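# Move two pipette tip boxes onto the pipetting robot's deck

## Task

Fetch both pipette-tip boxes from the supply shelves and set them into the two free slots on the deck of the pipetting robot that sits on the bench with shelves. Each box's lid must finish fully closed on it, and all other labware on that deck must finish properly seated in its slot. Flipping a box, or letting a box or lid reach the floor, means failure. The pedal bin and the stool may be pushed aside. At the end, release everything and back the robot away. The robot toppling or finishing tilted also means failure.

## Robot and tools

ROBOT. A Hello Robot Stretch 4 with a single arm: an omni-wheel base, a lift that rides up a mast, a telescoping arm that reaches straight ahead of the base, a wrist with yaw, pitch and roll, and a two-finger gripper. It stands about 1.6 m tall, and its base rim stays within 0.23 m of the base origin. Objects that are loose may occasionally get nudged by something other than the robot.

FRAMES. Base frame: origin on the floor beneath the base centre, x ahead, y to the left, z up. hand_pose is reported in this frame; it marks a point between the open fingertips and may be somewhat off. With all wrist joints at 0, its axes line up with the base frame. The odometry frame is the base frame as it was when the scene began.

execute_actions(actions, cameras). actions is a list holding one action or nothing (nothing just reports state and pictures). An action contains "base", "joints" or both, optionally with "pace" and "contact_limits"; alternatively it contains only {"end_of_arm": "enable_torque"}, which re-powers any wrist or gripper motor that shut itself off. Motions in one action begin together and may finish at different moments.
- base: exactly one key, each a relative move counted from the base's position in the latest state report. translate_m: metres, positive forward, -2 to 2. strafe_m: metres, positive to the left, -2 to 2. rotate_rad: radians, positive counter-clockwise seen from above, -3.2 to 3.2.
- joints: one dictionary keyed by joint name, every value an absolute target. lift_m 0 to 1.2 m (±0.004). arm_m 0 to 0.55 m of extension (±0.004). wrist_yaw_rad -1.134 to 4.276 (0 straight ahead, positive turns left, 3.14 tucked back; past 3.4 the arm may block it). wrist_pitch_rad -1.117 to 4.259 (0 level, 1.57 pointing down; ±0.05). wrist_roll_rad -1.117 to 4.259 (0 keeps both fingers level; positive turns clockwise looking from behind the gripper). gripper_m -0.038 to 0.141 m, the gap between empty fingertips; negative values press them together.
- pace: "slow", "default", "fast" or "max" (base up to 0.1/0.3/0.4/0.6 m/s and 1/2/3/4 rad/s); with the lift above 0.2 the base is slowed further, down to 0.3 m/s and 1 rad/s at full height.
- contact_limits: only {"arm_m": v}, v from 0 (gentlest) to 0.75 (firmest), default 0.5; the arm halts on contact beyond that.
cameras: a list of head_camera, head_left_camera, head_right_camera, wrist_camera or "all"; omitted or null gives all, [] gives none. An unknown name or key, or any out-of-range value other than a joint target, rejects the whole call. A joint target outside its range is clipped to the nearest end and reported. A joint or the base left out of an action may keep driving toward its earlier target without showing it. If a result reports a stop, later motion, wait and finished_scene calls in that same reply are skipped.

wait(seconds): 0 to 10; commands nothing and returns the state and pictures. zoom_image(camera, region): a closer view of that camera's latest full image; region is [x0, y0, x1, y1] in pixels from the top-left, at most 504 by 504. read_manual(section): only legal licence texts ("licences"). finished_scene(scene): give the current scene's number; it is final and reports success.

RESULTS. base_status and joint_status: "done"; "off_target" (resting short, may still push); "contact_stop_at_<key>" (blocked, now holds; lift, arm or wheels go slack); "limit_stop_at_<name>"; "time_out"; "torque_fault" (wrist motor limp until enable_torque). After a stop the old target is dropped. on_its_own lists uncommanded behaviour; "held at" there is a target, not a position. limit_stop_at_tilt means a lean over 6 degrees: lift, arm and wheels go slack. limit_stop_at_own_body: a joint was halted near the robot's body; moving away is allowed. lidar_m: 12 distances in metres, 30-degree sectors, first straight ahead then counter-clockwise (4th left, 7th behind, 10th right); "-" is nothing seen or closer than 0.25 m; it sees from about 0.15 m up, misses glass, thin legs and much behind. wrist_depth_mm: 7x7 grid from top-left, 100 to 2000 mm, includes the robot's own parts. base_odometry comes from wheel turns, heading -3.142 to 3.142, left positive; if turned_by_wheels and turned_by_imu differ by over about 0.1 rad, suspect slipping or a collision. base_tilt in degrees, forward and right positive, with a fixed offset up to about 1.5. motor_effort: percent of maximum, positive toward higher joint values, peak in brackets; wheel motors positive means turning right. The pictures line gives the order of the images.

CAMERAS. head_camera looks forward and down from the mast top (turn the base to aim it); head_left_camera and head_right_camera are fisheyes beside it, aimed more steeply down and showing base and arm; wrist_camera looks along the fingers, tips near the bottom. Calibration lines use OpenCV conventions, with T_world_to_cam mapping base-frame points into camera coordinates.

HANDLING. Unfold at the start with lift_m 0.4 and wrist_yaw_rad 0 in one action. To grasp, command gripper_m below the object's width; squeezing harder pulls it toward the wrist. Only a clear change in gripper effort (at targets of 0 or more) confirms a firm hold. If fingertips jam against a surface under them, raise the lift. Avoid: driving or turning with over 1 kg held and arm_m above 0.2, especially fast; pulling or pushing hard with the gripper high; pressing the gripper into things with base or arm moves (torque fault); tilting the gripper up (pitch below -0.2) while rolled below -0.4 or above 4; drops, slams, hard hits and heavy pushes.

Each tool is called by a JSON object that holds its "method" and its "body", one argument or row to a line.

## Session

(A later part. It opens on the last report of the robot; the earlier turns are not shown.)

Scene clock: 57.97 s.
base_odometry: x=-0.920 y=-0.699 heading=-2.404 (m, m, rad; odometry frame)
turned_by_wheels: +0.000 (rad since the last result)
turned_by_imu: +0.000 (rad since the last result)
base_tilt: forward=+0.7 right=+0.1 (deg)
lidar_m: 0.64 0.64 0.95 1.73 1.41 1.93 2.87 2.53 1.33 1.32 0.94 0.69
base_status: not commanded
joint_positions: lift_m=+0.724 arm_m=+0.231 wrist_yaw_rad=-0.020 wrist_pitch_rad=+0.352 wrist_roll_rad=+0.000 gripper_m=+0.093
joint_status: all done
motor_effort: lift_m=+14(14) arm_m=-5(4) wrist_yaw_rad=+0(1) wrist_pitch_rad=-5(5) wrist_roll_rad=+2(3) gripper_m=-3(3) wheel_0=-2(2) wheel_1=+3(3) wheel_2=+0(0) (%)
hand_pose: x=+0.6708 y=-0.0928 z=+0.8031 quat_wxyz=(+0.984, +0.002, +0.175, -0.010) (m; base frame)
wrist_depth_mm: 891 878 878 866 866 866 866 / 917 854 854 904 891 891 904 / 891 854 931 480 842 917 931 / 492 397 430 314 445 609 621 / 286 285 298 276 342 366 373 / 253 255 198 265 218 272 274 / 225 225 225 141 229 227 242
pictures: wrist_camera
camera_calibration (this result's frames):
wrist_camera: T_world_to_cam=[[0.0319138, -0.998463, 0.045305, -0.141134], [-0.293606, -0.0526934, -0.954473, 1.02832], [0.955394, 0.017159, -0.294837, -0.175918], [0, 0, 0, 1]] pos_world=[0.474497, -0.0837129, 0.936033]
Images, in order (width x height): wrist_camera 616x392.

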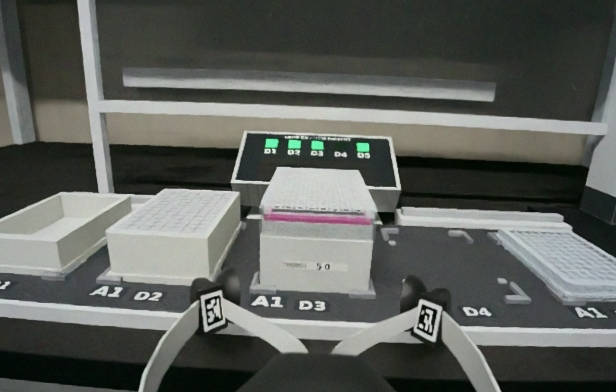

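{"method": "execute_actions", "body": {
  "actions": [
    {"base":{"translate_m":-0.43},"joints":{"arm_m":0.0,"gripper_m":0.141,"wrist_yaw_rad":0},"pace":"fast"}
  ],
  "cameras": ["wrist_camera"]
}}

{"method": "zoom_image", "body": {
  "camera": "wrist_camera",
  "region": [200, 90, 460, 190]
}}

{"method": "execute_actions", "body": {
  "actions": [
    {"base":{"rotate_rad":-1.56},"joints":{"lift_m":0.49},"pace":"fast"}
  ],
  "cameras": []
}}

{"method": "execute_actions", "body": {
  "actions": [
    {"base":{"translate_m":0.62},"joints":{"arm_m":0.22},"pace":"fast"}
  ],
  "cameras": ["wrist_camera","head_camera"]
}}

Scene clock: 62.43 s.
base_odometry: x=-0.602 y=-0.410 heading=-2.404 (m, m, rad; odometry frame)
turned_by_wheels: +0.000 (rad since the last result)
turned_by_imu: +0.001 (rad since the last result)
base_tilt: forward=+0.7 right=+0.1 (deg)
lidar_m: 1.05 1.11 2.06 1.35 1.41 1.92 2.43 2.48 1.34 1.27 1.84 1.14
base_status: done
joint_positions: lift_m=+0.724 arm_m=+0.001 wrist_yaw_rad=+0.000 wrist_pitch_rad=+0.352 wrist_roll_rad=+0.000 gripper_m=+0.141
joint_status: all done
motor_effort: lift_m=+14(15) arm_m=-5(6) wrist_yaw_rad=+1(3) wrist_pitch_rad=-6(6) wrist_roll_rad=+2(2) gripper_m=+0(3) wheel_0=-1(10) wheel_1=-2(8) wheel_2=+0(14) (%)
hand_pose: x=+0.4426 y=-0.0874 z=+0.8031 quat_wxyz=(+0.985, +0.000, +0.175, +0.000) (m; base frame)
wrist_depth_mm: 1499 1464 1499 1430 1397 960 1430 / 1537 1537 1499 1537 1499 1025 1499 / 1576 1025 976 891 1042 1042 1499 / 1708 1661 1661 1618 1078 904 878 / 1808 1708 1756 1708 1708 1661 1708 / 1366 1430 216 1537 1182 208 1430 / 1160 1205 1205 142 1255 1205 1205
pictures: wrist_camera
camera_calibration (this result's frames):
wrist_camera: T_world_to_cam=[[0.051685, -0.997635, 0.0453128, -0.137196], [-0.292359, -0.0585008, -0.954517, 0.960564], [0.954911, 0.0360866, -0.294692, 0.0437469], [0, 0, 0, 1]] pos_world=[0.246146, -0.0822562, 0.935984]
Images, in order (width x height): wrist_camera 616x392.

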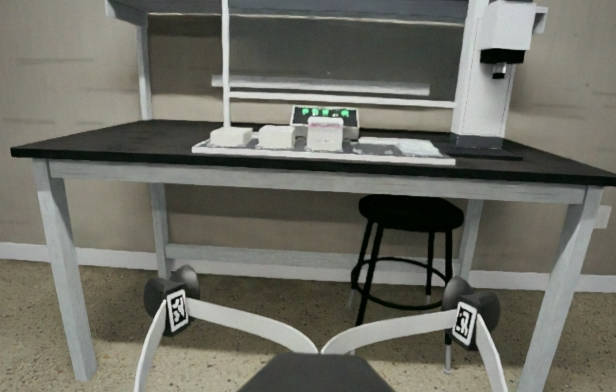

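Region (200, 90, 460, 190) of wrist_camera's 616x392 image, scaled by 1.938; it fills the top 194 rows of this view, and the rest is white.

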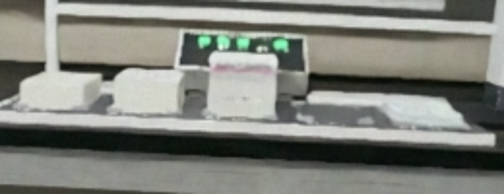

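Scene clock: 64.33 s.
base_odometry: x=-0.602 y=-0.410 heading=+2.319 (m, m, rad; odometry frame)
turned_by_wheels: -1.560 (rad since the last result)
turned_by_imu: -1.576 (rad since the last result)
base_tilt: forward=+0.6 right=+0.2 (deg)
lidar_m: 1.27 1.85 1.13 1.07 1.14 2.07 1.35 1.37 1.89 2.41 2.53 1.32
base_status: done
joint_positions: lift_m=+0.490 arm_m=+0.001 wrist_yaw_rad=+0.000 wrist_pitch_rad=+0.352 wrist_roll_rad=+0.000 gripper_m=+0.141
joint_status: all done
motor_effort: lift_m=+14(15) arm_m=-5(5) wrist_yaw_rad=+1(0) wrist_pitch_rad=-5(5) wrist_roll_rad=+2(2) gripper_m=+0(0) wheel_0=+1(3) wheel_1=+2(10) wheel_2=+1(10) (%)
hand_pose: x=+0.4426 y=-0.0874 z=+0.5692 quat_wxyz=(+0.985, +0.000, +0.175, +0.000) (m; base frame)
wrist_depth_mm: 1430 1397 1397 1366 1336 1229 1008 / 1464 1430 1430 1397 1366 1308 1366 / 1576 1499 1464 1160 1430 1118 1430 / 1618 1618 1537 1499 1499 1281 1576 / 1430 1464 1397 1397 1397 1281 1576 / 1098 1060 216 1182 1182 208 1205 / 891 904 917 142 931 931 960
pictures: none
No camera images: the call's "cameras" was empty. Leave "cameras" out to get every camera's image.

Scene clock: 67.17 s.
base_odometry: x=-1.024 y=+0.044 heading=+2.320 (m, m, rad; odometry frame)
turned_by_wheels: +0.000 (rad since the last result)
turned_by_imu: +0.000 (rad since the last result)
base_tilt: forward=+0.7 right=+0.1 (deg)
lidar_m: 0.65 0.71 1.61 1.07 1.15 1.55 1.98 2.02 2.54 2.42 0.98 0.69
base_status: done
joint_positions: lift_m=+0.490 arm_m=+0.219 wrist_yaw_rad=+0.000 wrist_pitch_rad=+0.352 wrist_roll_rad=+0.000 gripper_m=+0.141
joint_status: all done
motor_effort: lift_m=+15(15) arm_m=+5(4) wrist_yaw_rad=+0(2) wrist_pitch_rad=-3(4) wrist_roll_rad=+2(1) gripper_m=+0(0) wheel_0=+0(7) wheel_1=+2(6) wheel_2=+3(16) (%)
hand_pose: x=+0.6609 y=-0.0874 z=+0.5692 quat_wxyz=(+0.985, +0.000, +0.175, +0.000) (m; base frame)
wrist_depth_mm: 290 418 603 609 597 597 597 / 294 427 634 627 621 615 615 / 300 436 661 654 654 640 640 / 303 439 535 355 564 591 609 / 300 351 359 304 353 384 389 / 259 253 216 276 281 208 286 / 293 260 258 142 253 250 248
pictures: head_camera, wrist_camera
camera_calibration (this result's frames):
wrist_camera: T_world_to_cam=[[0.0519567, -0.99762, 0.0453196, -0.137982], [-0.292214, -0.058582, -0.954557, 0.800967], [0.95494, 0.0363525, -0.294563, -0.233712], [0, 0, 0, 1]] pos_world=[0.464405, -0.0822355, 0.701979]
Images, in order (width x height): head_camera 420x560, wrist_camera 616x392.

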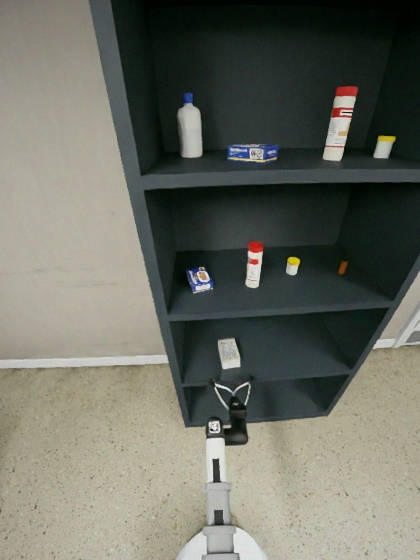

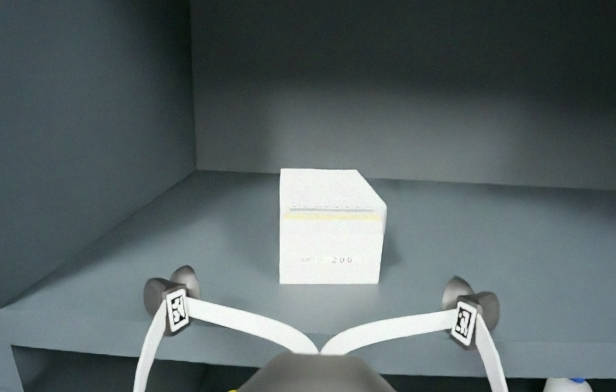

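{"method": "execute_actions", "body": {
  "actions": [
    {"base":{"strafe_m":-0.036},"joints":{"lift_m":0.482,"wrist_yaw_rad":0.13,"arm_m":0.25}}
  ],
  "cameras": []
}}

{"method": "execute_actions", "body": {
  "actions": [
    {"joints":{"arm_m":0.334},"pace":"slow"}
  ],
  "cameras": ["wrist_camera"]
}}

Scene clock: 69.13 s.
base_odometry: x=-0.998 y=+0.069 heading=+2.320 (m, m, rad; odometry frame)
turned_by_wheels: +0.000 (rad since the last result)
turned_by_imu: +0.000 (rad since the last result)
base_tilt: forward=+0.7 right=+0.1 (deg)
lidar_m: 0.66 0.69 1.65 1.12 1.18 1.68 1.96 2.02 2.49 2.38 0.97 0.70
base_status: done
joint_positions: lift_m=+0.482 arm_m=+0.249 wrist_yaw_rad=+0.130 wrist_pitch_rad=+0.352 wrist_roll_rad=+0.000 gripper_m=+0.141
joint_status: all done
motor_effort: lift_m=+14(14) arm_m=+5(6) wrist_yaw_rad=+1(5) wrist_pitch_rad=-4(4) wrist_roll_rad=+2(2) gripper_m=-2(1) wheel_0=+0(5) wheel_1=-2(5) wheel_2=+0(3) (%)
hand_pose: x=+0.6999 y=-0.0516 z=+0.5612 quat_wxyz=(+0.982, -0.011, +0.175, +0.064) (m; base frame)
wrist_depth_mm: 276 373 580 569 554 539 517 / 282 384 603 597 580 559 539 / 289 394 627 621 603 580 559 / 293 402 508 345 496 559 574 / 290 334 343 263 263 364 370 / 247 238 216 263 265 208 271 / 272 231 224 142 212 213 218
pictures: none
No camera images: the call's "cameras" was empty. Leave "cameras" out to get every camera's image.

Scene clock: 71.27 s.
base_odometry: x=-0.998 y=+0.069 heading=+2.320 (m, m, rad; odometry frame)
turned_by_wheels: +0.000 (rad since the last result)
turned_by_imu: +0.000 (rad since the last result)
base_tilt: forward=+0.7 right=+0.2 (deg)
lidar_m: 0.64 0.70 1.64 1.10 1.17 1.65 1.97 2.04 2.51 2.39 0.96 0.71
base_status: not commanded
joint_positions: lift_m=+0.482 arm_m=+0.333 wrist_yaw_rad=+0.130 wrist_pitch_rad=+0.352 wrist_roll_rad=+0.000 gripper_m=+0.141
joint_status: all done
motor_effort: lift_m=+14(14) arm_m=+5(6) wrist_yaw_rad=+1(1) wrist_pitch_rad=-4(5) wrist_roll_rad=+2(1) gripper_m=-1(0) wheel_0=+0(0) wheel_1=-2(2) wheel_2=+0(1) (%)
hand_pose: x=+0.7838 y=-0.0516 z=+0.5612 quat_wxyz=(+0.982, -0.011, +0.175, +0.064) (m; base frame)
wrist_depth_mm: 278 375 512 496 480 466 449 / 283 387 530 521 500 480 466 / 289 394 559 539 525 500 488 / 294 407 504 521 539 508 500 / 291 334 343 205 315 364 368 / 247 239 195 181 180 208 271 / 202 202 199 141 190 212 217
pictures: wrist_camera
camera_calibration (this result's frames):
wrist_camera: T_world_to_cam=[[0.180579, -0.982516, 0.0453186, -0.208364], [-0.282199, -0.0958946, -0.954551, 0.821604], [0.942208, 0.159583, -0.294581, -0.338427], [0, 0, 0, 1]] pos_world=[0.58835, -0.0719263, 0.694012]
Images, in order (width x height): wrist_camera 616x392.

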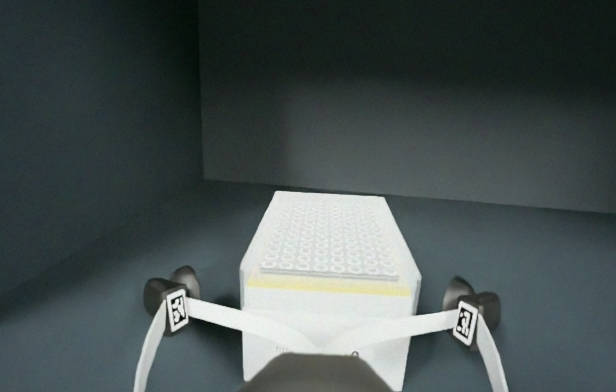

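{"method": "execute_actions", "body": {
  "actions": [
    {"base":{"strafe_m":-0.004},"joints":{"gripper_m":0.04}}
  ],
  "cameras": []
}}

{"method": "execute_actions", "body": {
  "actions": [
    {"joints":{"lift_m":0.51},"pace":"slow"}
  ],
  "cameras": ["wrist_camera"]
}}

Scene clock: 73.97 s.
base_odometry: x=-0.995 y=+0.072 heading=+2.320 (m, m, rad; odometry frame)
turned_by_wheels: +0.000 (rad since the last result)
turned_by_imu: +0.001 (rad since the last result)
base_tilt: forward=+0.6 right=+0.1 (deg)
lidar_m: 0.67 0.70 1.64 1.11 1.20 1.67 1.97 2.04 2.49 2.38 0.96 0.70
base_status: done
joint_positions: lift_m=+0.482 arm_m=+0.333 wrist_yaw_rad=+0.130 wrist_pitch_rad=+0.353 wrist_roll_rad=+0.000 gripper_m=+0.040
joint_status: all done
motor_effort: lift_m=+14(14) arm_m=+5(5) wrist_yaw_rad=+1(0) wrist_pitch_rad=-9(7) wrist_roll_rad=+1(2) gripper_m=-15(15) wheel_0=-1(3) wheel_1=+1(10) wheel_2=+0(2) (%)
hand_pose: x=+0.7837 y=-0.0516 z=+0.5608 quat_wxyz=(+0.982, -0.011, +0.175, +0.064) (m; base frame)
wrist_depth_mm: 282 382 512 500 480 462 452 / 287 392 535 525 504 480 466 / 293 399 559 544 521 504 484 / 298 410 500 517 535 517 504 / 296 330 336 196 315 362 368 / 245 250 177 170 171 268 268 / 200 199 191 171 175 171 216
pictures: none
No camera images: the call's "cameras" was empty. Leave "cameras" out to get every camera's image.

Scene clock: 75.00 s.
base_odometry: x=-0.995 y=+0.072 heading=+2.320 (m, m, rad; odometry frame)
turned_by_wheels: +0.000 (rad since the last result)
turned_by_imu: +0.000 (rad since the last result)
base_tilt: forward=+0.7 right=+0.2 (deg)
lidar_m: 0.66 0.69 1.62 1.12 1.17 1.65 1.97 2.03 2.46 2.38 0.95 0.70
base_status: not commanded
joint_positions: lift_m=+0.510 arm_m=+0.333 wrist_yaw_rad=+0.130 wrist_pitch_rad=+0.354 wrist_roll_rad=+0.000 gripper_m=+0.040
joint_status: all done
motor_effort: lift_m=+25(25) arm_m=+5(5) wrist_yaw_rad=+1(1) wrist_pitch_rad=-10(9) wrist_roll_rad=+1(2) gripper_m=-15(14) wheel_0=-1(1) wheel_1=+1(2) wheel_2=+0(0) (%)
hand_pose: x=+0.7837 y=-0.0516 z=+0.5879 quat_wxyz=(+0.982, -0.011, +0.175, +0.064) (m; base frame)
wrist_depth_mm: 283 384 512 496 484 462 452 / 289 392 535 521 500 484 469 / 294 402 559 539 521 504 488 / 298 413 564 554 539 525 504 / 303 373 394 196 370 424 427 / 281 293 177 170 171 314 314 / 235 234 225 172 175 171 260
pictures: wrist_camera
camera_calibration (this result's frames):
wrist_camera: T_world_to_cam=[[0.180787, -0.982481, 0.0452368, -0.209646], [-0.283684, -0.0961302, -0.954087, 0.847909], [0.941722, 0.159653, -0.296093, -0.329185], [0, 0, 0, 1]] pos_world=[0.58844, -0.0719077, 0.720994]
Images, in order (width x height): wrist_camera 616x392.

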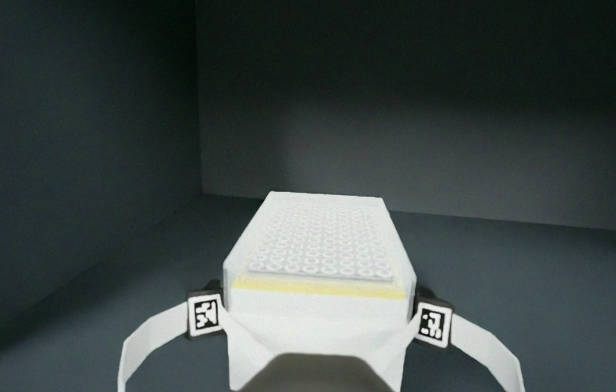

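{"method": "execute_actions", "body": {
  "actions": [
    {"base":{"translate_m":-0.493},"joints":{"arm_m":0.05}}
  ],
  "cameras": []
}}

{"method": "execute_actions", "body": {
  "actions": [
    {"base":{"rotate_rad":1.558},"joints":{"lift_m":0.77,"wrist_yaw_rad":0.0},"pace":"slow"}
  ],
  "cameras": []
}}

{"method": "execute_actions", "body": {
  "actions": [
    {"base":{"translate_m":0.47},"joints":{"arm_m":0.2}}
  ],
  "cameras": ["wrist_camera","head_camera"]
}}

{"method": "zoom_image", "body": {
  "camera": "head_camera",
  "region": [150, 290, 290, 380]
}}

Scene clock: 79.63 s.
base_odometry: x=-0.659 y=-0.289 heading=+2.319 (m, m, rad; odometry frame)
turned_by_wheels: +0.000 (rad since the last result)
turned_by_imu: +0.002 (rad since the last result)
base_tilt: forward=+0.7 right=+0.1 (deg)
lidar_m: 1.14 1.70 1.17 1.12 1.19 2.19 1.47 1.50 2.10 2.39 2.33 1.22
base_status: done
joint_positions: lift_m=+0.510 arm_m=+0.051 wrist_yaw_rad=+0.130 wrist_pitch_rad=+0.354 wrist_roll_rad=+0.000 gripper_m=+0.040
joint_status: all done
motor_effort: lift_m=+25(25) arm_m=-4(5) wrist_yaw_rad=+1(0) wrist_pitch_rad=-10(10) wrist_roll_rad=+2(2) gripper_m=-16(16) wheel_0=-2(6) wheel_1=-3(10) wheel_2=+3(12) (%)
hand_pose: x=+0.5014 y=-0.0516 z=+0.5879 quat_wxyz=(+0.982, -0.011, +0.176, +0.064) (m; base frame)
wrist_depth_mm: 1366 1308 1255 1138 1160 1118 1078 / 1430 1397 1336 1229 1205 1182 1078 / 1499 1430 1397 1078 1205 1182 1025 / 1576 1537 1464 991 1281 1255 904 / 1499 1537 1499 196 1281 1308 1025 / 1118 1160 177 170 171 1098 976 / 904 917 878 171 175 171 917
pictures: none
No camera images: the call's "cameras" was empty. Leave "cameras" out to get every camera's image.

Scene clock: 82.47 s.
base_odometry: x=-0.659 y=-0.290 heading=-2.406 (m, m, rad; odometry frame)
turned_by_wheels: +1.557 (rad since the last result)
turned_by_imu: +1.575 (rad since the last result)
base_tilt: forward=+0.8 right=+0.0 (deg)
lidar_m: 0.54 1.15 2.18 1.46 1.55 2.09 2.40 2.31 1.19 1.15 1.72 1.16
base_status: done
joint_positions: lift_m=+0.770 arm_m=+0.051 wrist_yaw_rad=+0.000 wrist_pitch_rad=+0.354 wrist_roll_rad=+0.000 gripper_m=+0.040
joint_status: all done
motor_effort: lift_m=+25(26) arm_m=-5(5) wrist_yaw_rad=+0(0) wrist_pitch_rad=-9(10) wrist_roll_rad=+1(2) gripper_m=-16(15) wheel_0=-4(4) wheel_1=-4(3) wheel_2=-3(7) (%)
hand_pose: x=+0.4924 y=-0.0874 z=+0.8478 quat_wxyz=(+0.984, +0.000, +0.176, +0.000) (m; base frame)
wrist_depth_mm: 1499 1464 1430 1464 1008 1160 1397 / 1537 1499 1464 1499 1464 1430 1464 / 1618 1229 1025 1078 1098 1499 1537 / 1336 904 917 842 891 904 1576 / 1708 1756 1708 196 1098 1661 1661 / 1430 1537 177 170 171 1025 1661 / 1182 1229 1205 171 175 171 1336
pictures: none
No camera images: the call's "cameras" was empty. Leave "cameras" out to get every camera's image.

Scene clock: 85.53 s.
base_odometry: x=-1.008 y=-0.605 heading=-2.406 (m, m, rad; odometry frame)
turned_by_wheels: +0.000 (rad since the last result)
turned_by_imu: +0.000 (rad since the last result)
base_tilt: forward=+0.7 right=+0.1 (deg)
lidar_m: 0.64 0.67 0.93 1.77 1.53 2.11 2.87 2.40 1.21 1.19 0.94 0.67
base_status: done
joint_positions: lift_m=+0.770 arm_m=+0.199 wrist_yaw_rad=+0.000 wrist_pitch_rad=+0.354 wrist_roll_rad=+0.000 gripper_m=+0.040
joint_status: all done
motor_effort: lift_m=+25(25) arm_m=+5(4) wrist_yaw_rad=+0(2) wrist_pitch_rad=-11(9) wrist_roll_rad=+1(2) gripper_m=-14(16) wheel_0=+1(8) wheel_1=+1(6) wheel_2=+0(11) (%)
hand_pose: x=+0.6407 y=-0.0874 z=+0.8479 quat_wxyz=(+0.984, +0.000, +0.176, +0.000) (m; base frame)
wrist_depth_mm: 904 931 917 891 878 891 430 / 960 960 946 917 931 904 442 / 991 976 960 976 960 946 459 / 597 603 480 500 732 676 480 / 330 338 324 197 404 466 477 / 317 324 178 170 172 349 370 / 276 274 267 171 175 171 291
pictures: head_camera, wrist_camera
camera_calibration (this result's frames):
wrist_camera: T_world_to_cam=[[0.0519434, -0.997625, 0.0452295, -0.149505], [-0.293846, -0.058554, -0.954058, 1.06175], [0.95444, 0.0362665, -0.29619, -0.130661], [0, 0, 0, 1]] pos_world=[0.444464, -0.0822423, 0.981029]
Images, in order (width x height): head_camera 420x560, wrist_camera 616x392.

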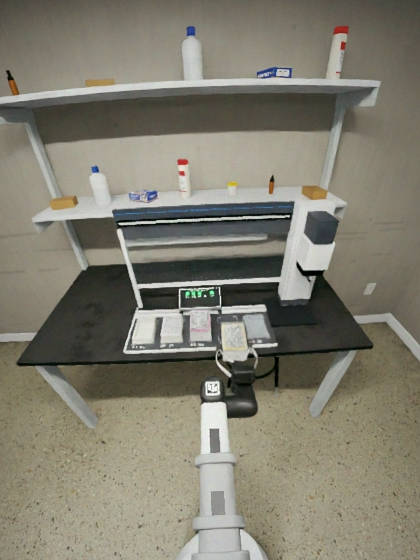

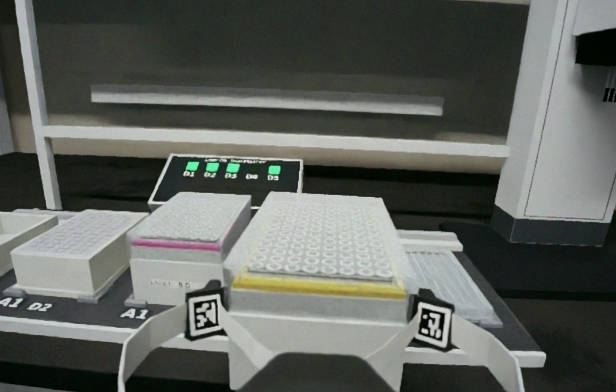

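Region (150, 290, 290, 380) of head_camera's 420x560 image, scaled by 3.600, with more detail than that image has; it fills the top 324 rows of this view, and the rest is white.

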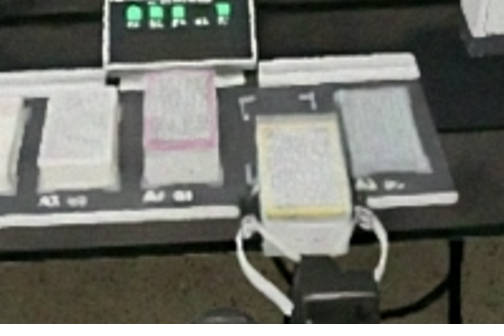

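{"method": "execute_actions", "body": {
  "actions": [
    {"joints":{"arm_m":0.3,"wrist_yaw_rad":0.025,"gripper_m":0.05,"lift_m":0.745},"pace":"slow"}
  ],
  "cameras": ["wrist_camera"]
}}

Scene clock: 89.90 s.
base_odometry: x=-1.008 y=-0.605 heading=-2.406 (m, m, rad; odometry frame)
turned_by_wheels: +0.000 (rad since the last result)
turned_by_imu: +0.001 (rad since the last result)
base_tilt: forward=+0.7 right=+0.2 (deg)
lidar_m: 0.65 0.67 0.94 1.76 1.56 2.10 2.86 2.42 1.21 1.18 0.95 0.70
base_status: not commanded
joint_positions: lift_m=+0.745 arm_m=+0.299 wrist_yaw_rad=+0.025 wrist_pitch_rad=+0.354 wrist_roll_rad=+0.000 gripper_m=+0.050
joint_status: all done
motor_effort: lift_m=+14(24) arm_m=+5(5) wrist_yaw_rad=+1(2) wrist_pitch_rad=-8(11) wrist_roll_rad=+2(2) gripper_m=-13(14) wheel_0=+1(1) wheel_1=+1(1) wheel_2=+0(0) (%)
hand_pose: x=+0.7427 y=-0.0806 z=+0.8237 quat_wxyz=(+0.984, -0.002, +0.176, +0.012) (m; base frame)
wrist_depth_mm: 842 842 820 820 798 788 778 / 891 866 842 842 809 820 809 / 788 904 878 866 854 854 421 / 574 399 389 413 647 676 421 / 283 242 282 199 357 389 392 / 242 219 179 173 173 304 307 / 228 222 224 174 178 231 253
pictures: wrist_camera
camera_calibration (this result's frames):
wrist_camera: T_world_to_cam=[[0.0767332, -0.996025, 0.0452306, -0.165256], [-0.292276, -0.0658419, -0.954065, 1.06733], [0.953251, 0.0599886, -0.296167, -0.23266], [0, 0, 0, 1]] pos_world=[0.546419, -0.0803669, 0.956869]
Images, in order (width x height): wrist_camera 616x392.

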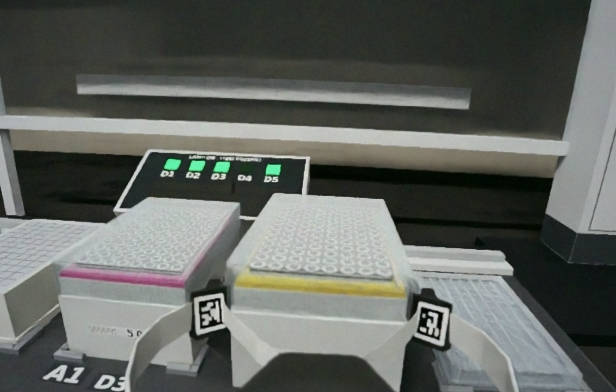

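{"method": "execute_actions", "body": {
  "actions": [
    {"base":{"strafe_m":-0.003},"joints":{"arm_m":0.334,"lift_m":0.735},"pace":"slow"}
  ],
  "cameras": ["wrist_camera"]
}}

Scene clock: 93.07 s.
base_odometry: x=-1.010 y=-0.603 heading=-2.406 (m, m, rad; odometry frame)
turned_by_wheels: +0.000 (rad since the last result)
turned_by_imu: +0.000 (rad since the last result)
base_tilt: forward=+0.6 right=+0.1 (deg)
lidar_m: 0.65 0.66 0.93 1.75 1.56 2.09 2.88 2.38 1.19 1.19 1.69 0.68
base_status: done
joint_positions: lift_m=+0.735 arm_m=+0.333 wrist_yaw_rad=+0.025 wrist_pitch_rad=+0.354 wrist_roll_rad=+0.000 gripper_m=+0.050
joint_status: all done
motor_effort: lift_m=+15(15) arm_m=+5(3) wrist_yaw_rad=+1(1) wrist_pitch_rad=-10(9) wrist_roll_rad=+2(3) gripper_m=-12(12) wheel_0=+2(7) wheel_1=-4(5) wheel_2=+0(1) (%)
hand_pose: x=+0.7767 y=-0.0806 z=+0.8137 quat_wxyz=(+0.984, -0.002, +0.176, +0.012) (m; base frame)
wrist_depth_mm: 820 798 798 778 768 759 750 / 854 820 831 809 788 788 778 / 866 399 397 854 831 820 798 / 544 355 353 377 615 634 591 / 254 220 263 199 332 389 384 / 185 182 179 173 173 289 291 / 192 187 206 174 178 219 238
pictures: wrist_camera
camera_calibration (this result's frames):
wrist_camera: T_world_to_cam=[[0.076737, -0.996025, 0.0452301, -0.167413], [-0.292286, -0.0658432, -0.954062, 1.06772], [0.953247, 0.0599917, -0.296177, -0.268024], [0, 0, 0, 1]] pos_world=[0.58042, -0.0803666, 0.94686]
Images, in order (width x height): wrist_camera 616x392.

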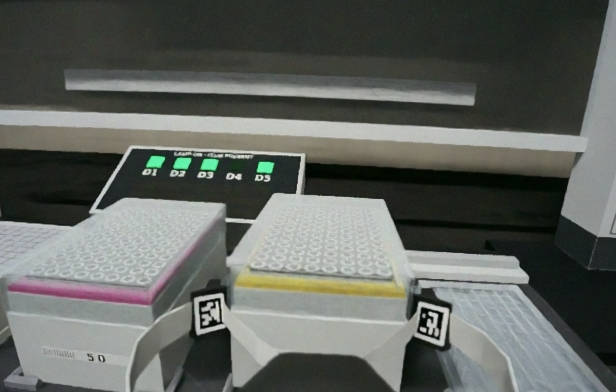

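{"method": "execute_actions", "body": {
  "actions": [
    {"joints":{"lift_m":0.725},"pace":"slow"}
  ],
  "cameras": ["wrist_camera"]
}}

Scene clock: 94.37 s.
base_odometry: x=-1.010 y=-0.603 heading=-2.406 (m, m, rad; odometry frame)
turned_by_wheels: +0.000 (rad since the last result)
turned_by_imu: +0.000 (rad since the last result)
base_tilt: forward=+0.7 right=+0.2 (deg)
lidar_m: 0.66 0.69 0.97 1.77 1.56 2.09 2.87 2.39 1.18 1.19 1.72 0.68
base_status: not commanded
joint_positions: lift_m=+0.725 arm_m=+0.333 wrist_yaw_rad=+0.025 wrist_pitch_rad=+0.352 wrist_roll_rad=+0.000 gripper_m=+0.050
joint_status: all done
motor_effort: lift_m=+14(14) arm_m=+6(5) wrist_yaw_rad=+1(1) wrist_pitch_rad=-3(10) wrist_roll_rad=+2(2) gripper_m=-13(13) wheel_0=+2(2) wheel_1=-4(4) wheel_2=+0(0) (%)
hand_pose: x=+0.7770 y=-0.0806 z=+0.8043 quat_wxyz=(+0.985, -0.002, +0.175, +0.012) (m; base frame)
wrist_depth_mm: 809 809 788 778 768 768 750 / 831 820 820 798 788 788 788 / 842 404 389 809 854 820 798 / 525 345 345 355 597 615 569 / 205 202 259 197 322 338 377 / 182 180 179 173 173 274 276 / 191 187 200 175 178 208 221
pictures: wrist_camera
camera_calibration (this result's frames):
wrist_camera: T_world_to_cam=[[0.0766415, -0.996027, 0.0453389, -0.167015], [-0.290286, -0.0657933, -0.954675, 1.05779], [0.953866, 0.0600065, -0.294176, -0.273087], [0, 0, 0, 1]] pos_world=[0.580352, -0.0803684, 0.937086]
Images, in order (width x height): wrist_camera 616x392.

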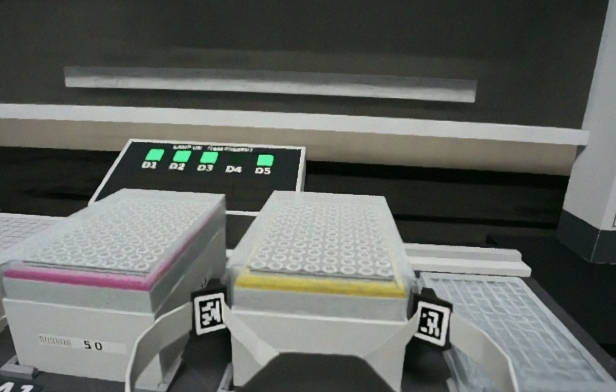

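{"method": "execute_actions", "body": {
  "actions": [
    {"base":{"strafe_m":0.004},"pace":"slow"}
  ],
  "cameras": ["wrist_camera"]
}}

Scene clock: 95.57 s.
base_odometry: x=-1.007 y=-0.606 heading=-2.407 (m, m, rad; odometry frame)
turned_by_wheels: +0.000 (rad since the last result)
turned_by_imu: +0.000 (rad since the last result)
base_tilt: forward=+0.6 right=+0.1 (deg)
lidar_m: 0.64 0.66 0.95 1.76 1.55 2.06 2.88 2.40 1.20 1.17 0.93 0.67
base_status: done
joint_positions: lift_m=+0.725 arm_m=+0.333 wrist_yaw_rad=+0.025 wrist_pitch_rad=+0.353 wrist_roll_rad=+0.000 gripper_m=+0.050
joint_status: not commanded
motor_effort: lift_m=+14(14) arm_m=+5(5) wrist_yaw_rad=+1(1) wrist_pitch_rad=-10(8) wrist_roll_rad=+2(2) gripper_m=-12(12) wheel_0=-4(3) wheel_1=+3(7) wheel_2=+1(0) (%)
hand_pose: x=+0.7768 y=-0.0806 z=+0.8039 quat_wxyz=(+0.984, -0.002, +0.176, +0.012) (m; base frame)
wrist_depth_mm: 809 809 798 788 768 768 750 / 842 768 820 809 798 788 778 / 854 402 389 809 842 831 798 / 517 343 342 362 585 609 554 / 202 199 249 199 319 336 375 / 183 180 179 173 173 271 273 / 191 187 196 175 178 206 220
pictures: wrist_camera
camera_calibration (this result's frames):
wrist_camera: T_world_to_cam=[[0.0767655, -0.996021, 0.0452583, -0.167003], [-0.29176, -0.0658456, -0.954222, 1.05809], [0.953406, 0.0600468, -0.295654, -0.27154], [0, 0, 0, 1]] pos_world=[0.580417, -0.080363, 0.936934]
Images, in order (width x height): wrist_camera 616x392.

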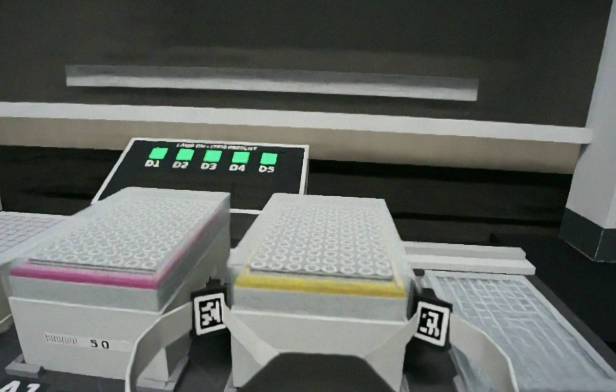

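{"method": "execute_actions", "body": {
  "actions": [
    {"joints":{"lift_m":0.721},"pace":"slow"}
  ],
  "cameras": []
}}

{"method": "execute_actions", "body": {
  "actions": [
    {"joints":{"gripper_m":0.092,"arm_m":0.324},"pace":"slow"}
  ],
  "cameras": []
}}

{"method": "execute_actions", "body": {
  "actions": [
    {"joints":{"arm_m":0.19},"pace":"slow"}
  ],
  "cameras": ["wrist_camera"]
}}

{"method": "zoom_image", "body": {
  "camera": "wrist_camera",
  "region": [110, 130, 420, 310]
}}

Scene clock: 97.07 s.
base_odometry: x=-1.007 y=-0.606 heading=-2.407 (m, m, rad; odometry frame)
turned_by_wheels: +0.000 (rad since the last result)
turned_by_imu: +0.000 (rad since the last result)
base_tilt: forward=+0.6 right=+0.1 (deg)
lidar_m: 0.67 0.66 0.96 1.78 1.56 2.10 2.89 2.41 1.20 1.20 0.93 0.67
base_status: not commanded
joint_positions: lift_m=+0.721 arm_m=+0.333 wrist_yaw_rad=+0.024 wrist_pitch_rad=+0.352 wrist_roll_rad=+0.000 gripper_m=+0.050
joint_status: all done
motor_effort: lift_m=+14(15) arm_m=+5(5) wrist_yaw_rad=+4(4) wrist_pitch_rad=-3(8) wrist_roll_rad=+2(2) gripper_m=-12(12) wheel_0=-4(4) wheel_1=+3(3) wheel_2=+0(0) (%)
hand_pose: x=+0.7769 y=-0.0809 z=+0.8003 quat_wxyz=(+0.985, -0.002, +0.175, +0.012) (m; base frame)
wrist_depth_mm: 809 820 788 778 759 759 750 / 842 768 809 798 788 778 768 / 866 397 389 831 831 831 809 / 512 340 342 349 585 603 580 / 188 193 250 198 312 338 370 / 182 179 178 173 173 268 268 / 189 187 193 174 179 202 216
pictures: none
No camera images: the call's "cameras" was empty. Leave "cameras" out to get every camera's image.

Scene clock: 99.00 s.
base_odometry: x=-1.007 y=-0.606 heading=-2.407 (m, m, rad; odometry frame)
turned_by_wheels: +0.000 (rad since the last result)
turned_by_imu: +0.000 (rad since the last result)
base_tilt: forward=+0.7 right=+0.1 (deg)
lidar_m: 0.65 0.68 0.97 1.77 1.54 2.09 2.85 2.41 1.23 1.18 0.96 0.68
base_status: not commanded
joint_positions: lift_m=+0.721 arm_m=+0.325 wrist_yaw_rad=+0.023 wrist_pitch_rad=+0.352 wrist_roll_rad=+0.000 gripper_m=+0.092
joint_status: all done
motor_effort: lift_m=+14(14) arm_m=-4(6) wrist_yaw_rad=+6(6) wrist_pitch_rad=-5(6) wrist_roll_rad=+2(1) gripper_m=-3(10) wheel_0=-3(3) wheel_1=+3(3) wheel_2=+0(0) (%)
hand_pose: x=+0.7684 y=-0.0812 z=+0.8002 quat_wxyz=(+0.984, -0.002, +0.175, +0.011) (m; base frame)
wrist_depth_mm: 820 820 788 798 778 768 759 / 842 788 778 809 798 788 788 / 878 831 397 809 842 842 820 / 508 345 345 355 574 591 554 / 193 193 255 202 314 343 368 / 191 188 187 182 181 266 268 / 196 193 196 143 190 202 216
pictures: none
No camera images: the call's "cameras" was empty. Leave "cameras" out to get every camera's image.

Scene clock: 101.63 s.
base_odometry: x=-1.007 y=-0.606 heading=-2.407 (m, m, rad; odometry frame)
turned_by_wheels: +0.000 (rad since the last result)
turned_by_imu: +0.001 (rad since the last result)
base_tilt: forward=+0.8 right=+0.1 (deg)
lidar_m: 0.64 0.68 0.95 1.77 1.55 2.09 2.90 2.42 1.20 1.20 0.96 0.68
base_status: not commanded
joint_positions: lift_m=+0.721 arm_m=+0.191 wrist_yaw_rad=+0.025 wrist_pitch_rad=+0.352 wrist_roll_rad=+0.000 gripper_m=+0.092
joint_status: all done
motor_effort: lift_m=+14(14) arm_m=-5(8) wrist_yaw_rad=+1(7) wrist_pitch_rad=-4(6) wrist_roll_rad=+2(2) gripper_m=-2(2) wheel_0=-4(4) wheel_1=+3(3) wheel_2=+0(0) (%)
hand_pose: x=+0.6347 y=-0.0806 z=+0.8002 quat_wxyz=(+0.984, -0.002, +0.175, +0.012) (m; base frame)
wrist_depth_mm: 946 946 917 917 891 878 442 / 960 917 891 878 917 917 445 / 878 991 508 809 976 946 455 / 375 355 324 314 469 535 477 / 324 324 319 314 332 362 370 / 271 270 198 281 219 274 274 / 1118 322 319 141 255 249 249
pictures: wrist_camera
camera_calibration (this result's frames):
wrist_camera: T_world_to_cam=[[0.0766897, -0.996025, 0.0453113, -0.155927], [-0.290786, -0.0658125, -0.954522, 1.01272], [0.95371, 0.0600261, -0.294677, -0.138126], [0, 0, 0, 1]] pos_world=[0.438175, -0.0803661, 0.93303]
Images, in order (width x height): wrist_camera 616x392.

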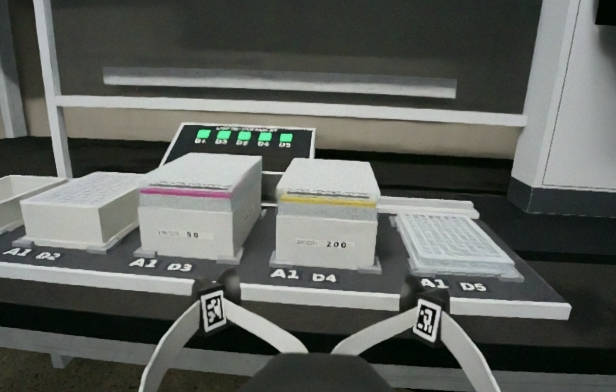

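Region (110, 130, 420, 310) of wrist_camera's 616x392 image, scaled by 1.626; it fills the top 293 rows of this view, and the rest is white.

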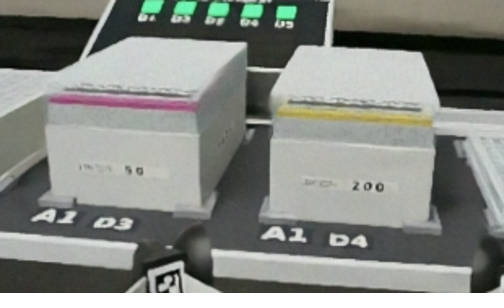

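Both look seated.

{"method": "execute_actions", "body": {
  "actions": [
    {"base":{"translate_m":-0.4},"joints":{"arm_m":0.0},"pace":"fast"}
  ],
  "cameras": ["wrist_camera"]
}}

{"method": "finished_scene", "body": {
  "scene": 2
}}

Scene clock: 104.50 s.
base_odometry: x=-0.711 y=-0.337 heading=-2.407 (m, m, rad; odometry frame)
turned_by_wheels: +0.000 (rad since the last result)
turned_by_imu: +0.001 (rad since the last result)
base_tilt: forward=+0.7 right=+0.2 (deg)
lidar_m: 1.03 1.10 2.19 1.46 1.54 2.11 2.46 2.34 1.20 1.15 1.72 1.08
base_status: done
joint_positions: lift_m=+0.721 arm_m=+0.001 wrist_yaw_rad=+0.025 wrist_pitch_rad=+0.352 wrist_roll_rad=+0.000 gripper_m=+0.092
joint_status: all done
motor_effort: lift_m=+14(14) arm_m=-5(5) wrist_yaw_rad=+1(0) wrist_pitch_rad=-7(5) wrist_roll_rad=+3(2) gripper_m=-2(2) wheel_0=-1(12) wheel_1=-2(6) wheel_2=-1(14) (%)
hand_pose: x=+0.4447 y=-0.0806 z=+0.8001 quat_wxyz=(+0.984, -0.002, +0.175, +0.012) (m; base frame)
wrist_depth_mm: 1464 1464 1464 1430 1430 878 1366 / 1576 1537 1499 1464 1430 1008 1464 / 960 1008 891 866 1008 1042 1499 / 1708 1708 1618 1255 854 842 842 / 1708 1756 1708 1618 1576 1661 1618 / 1366 1537 198 1537 219 1499 1499 / 1118 1205 1229 141 1182 976 1281
pictures: wrist_camera
camera_calibration (this result's frames):
wrist_camera: T_world_to_cam=[[0.0766482, -0.996028, 0.0453098, -0.141344], [-0.290818, -0.0658008, -0.954513, 0.957426], [0.953703, 0.0599849, -0.294706, 0.0431221], [0, 0, 0, 1]] pos_world=[0.248144, -0.0803694, 0.932988]
Images, in order (width x height): wrist_camera 616x392.

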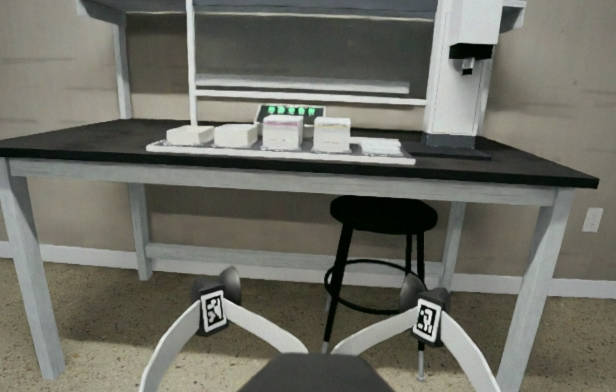

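The scene is finished: the task was done.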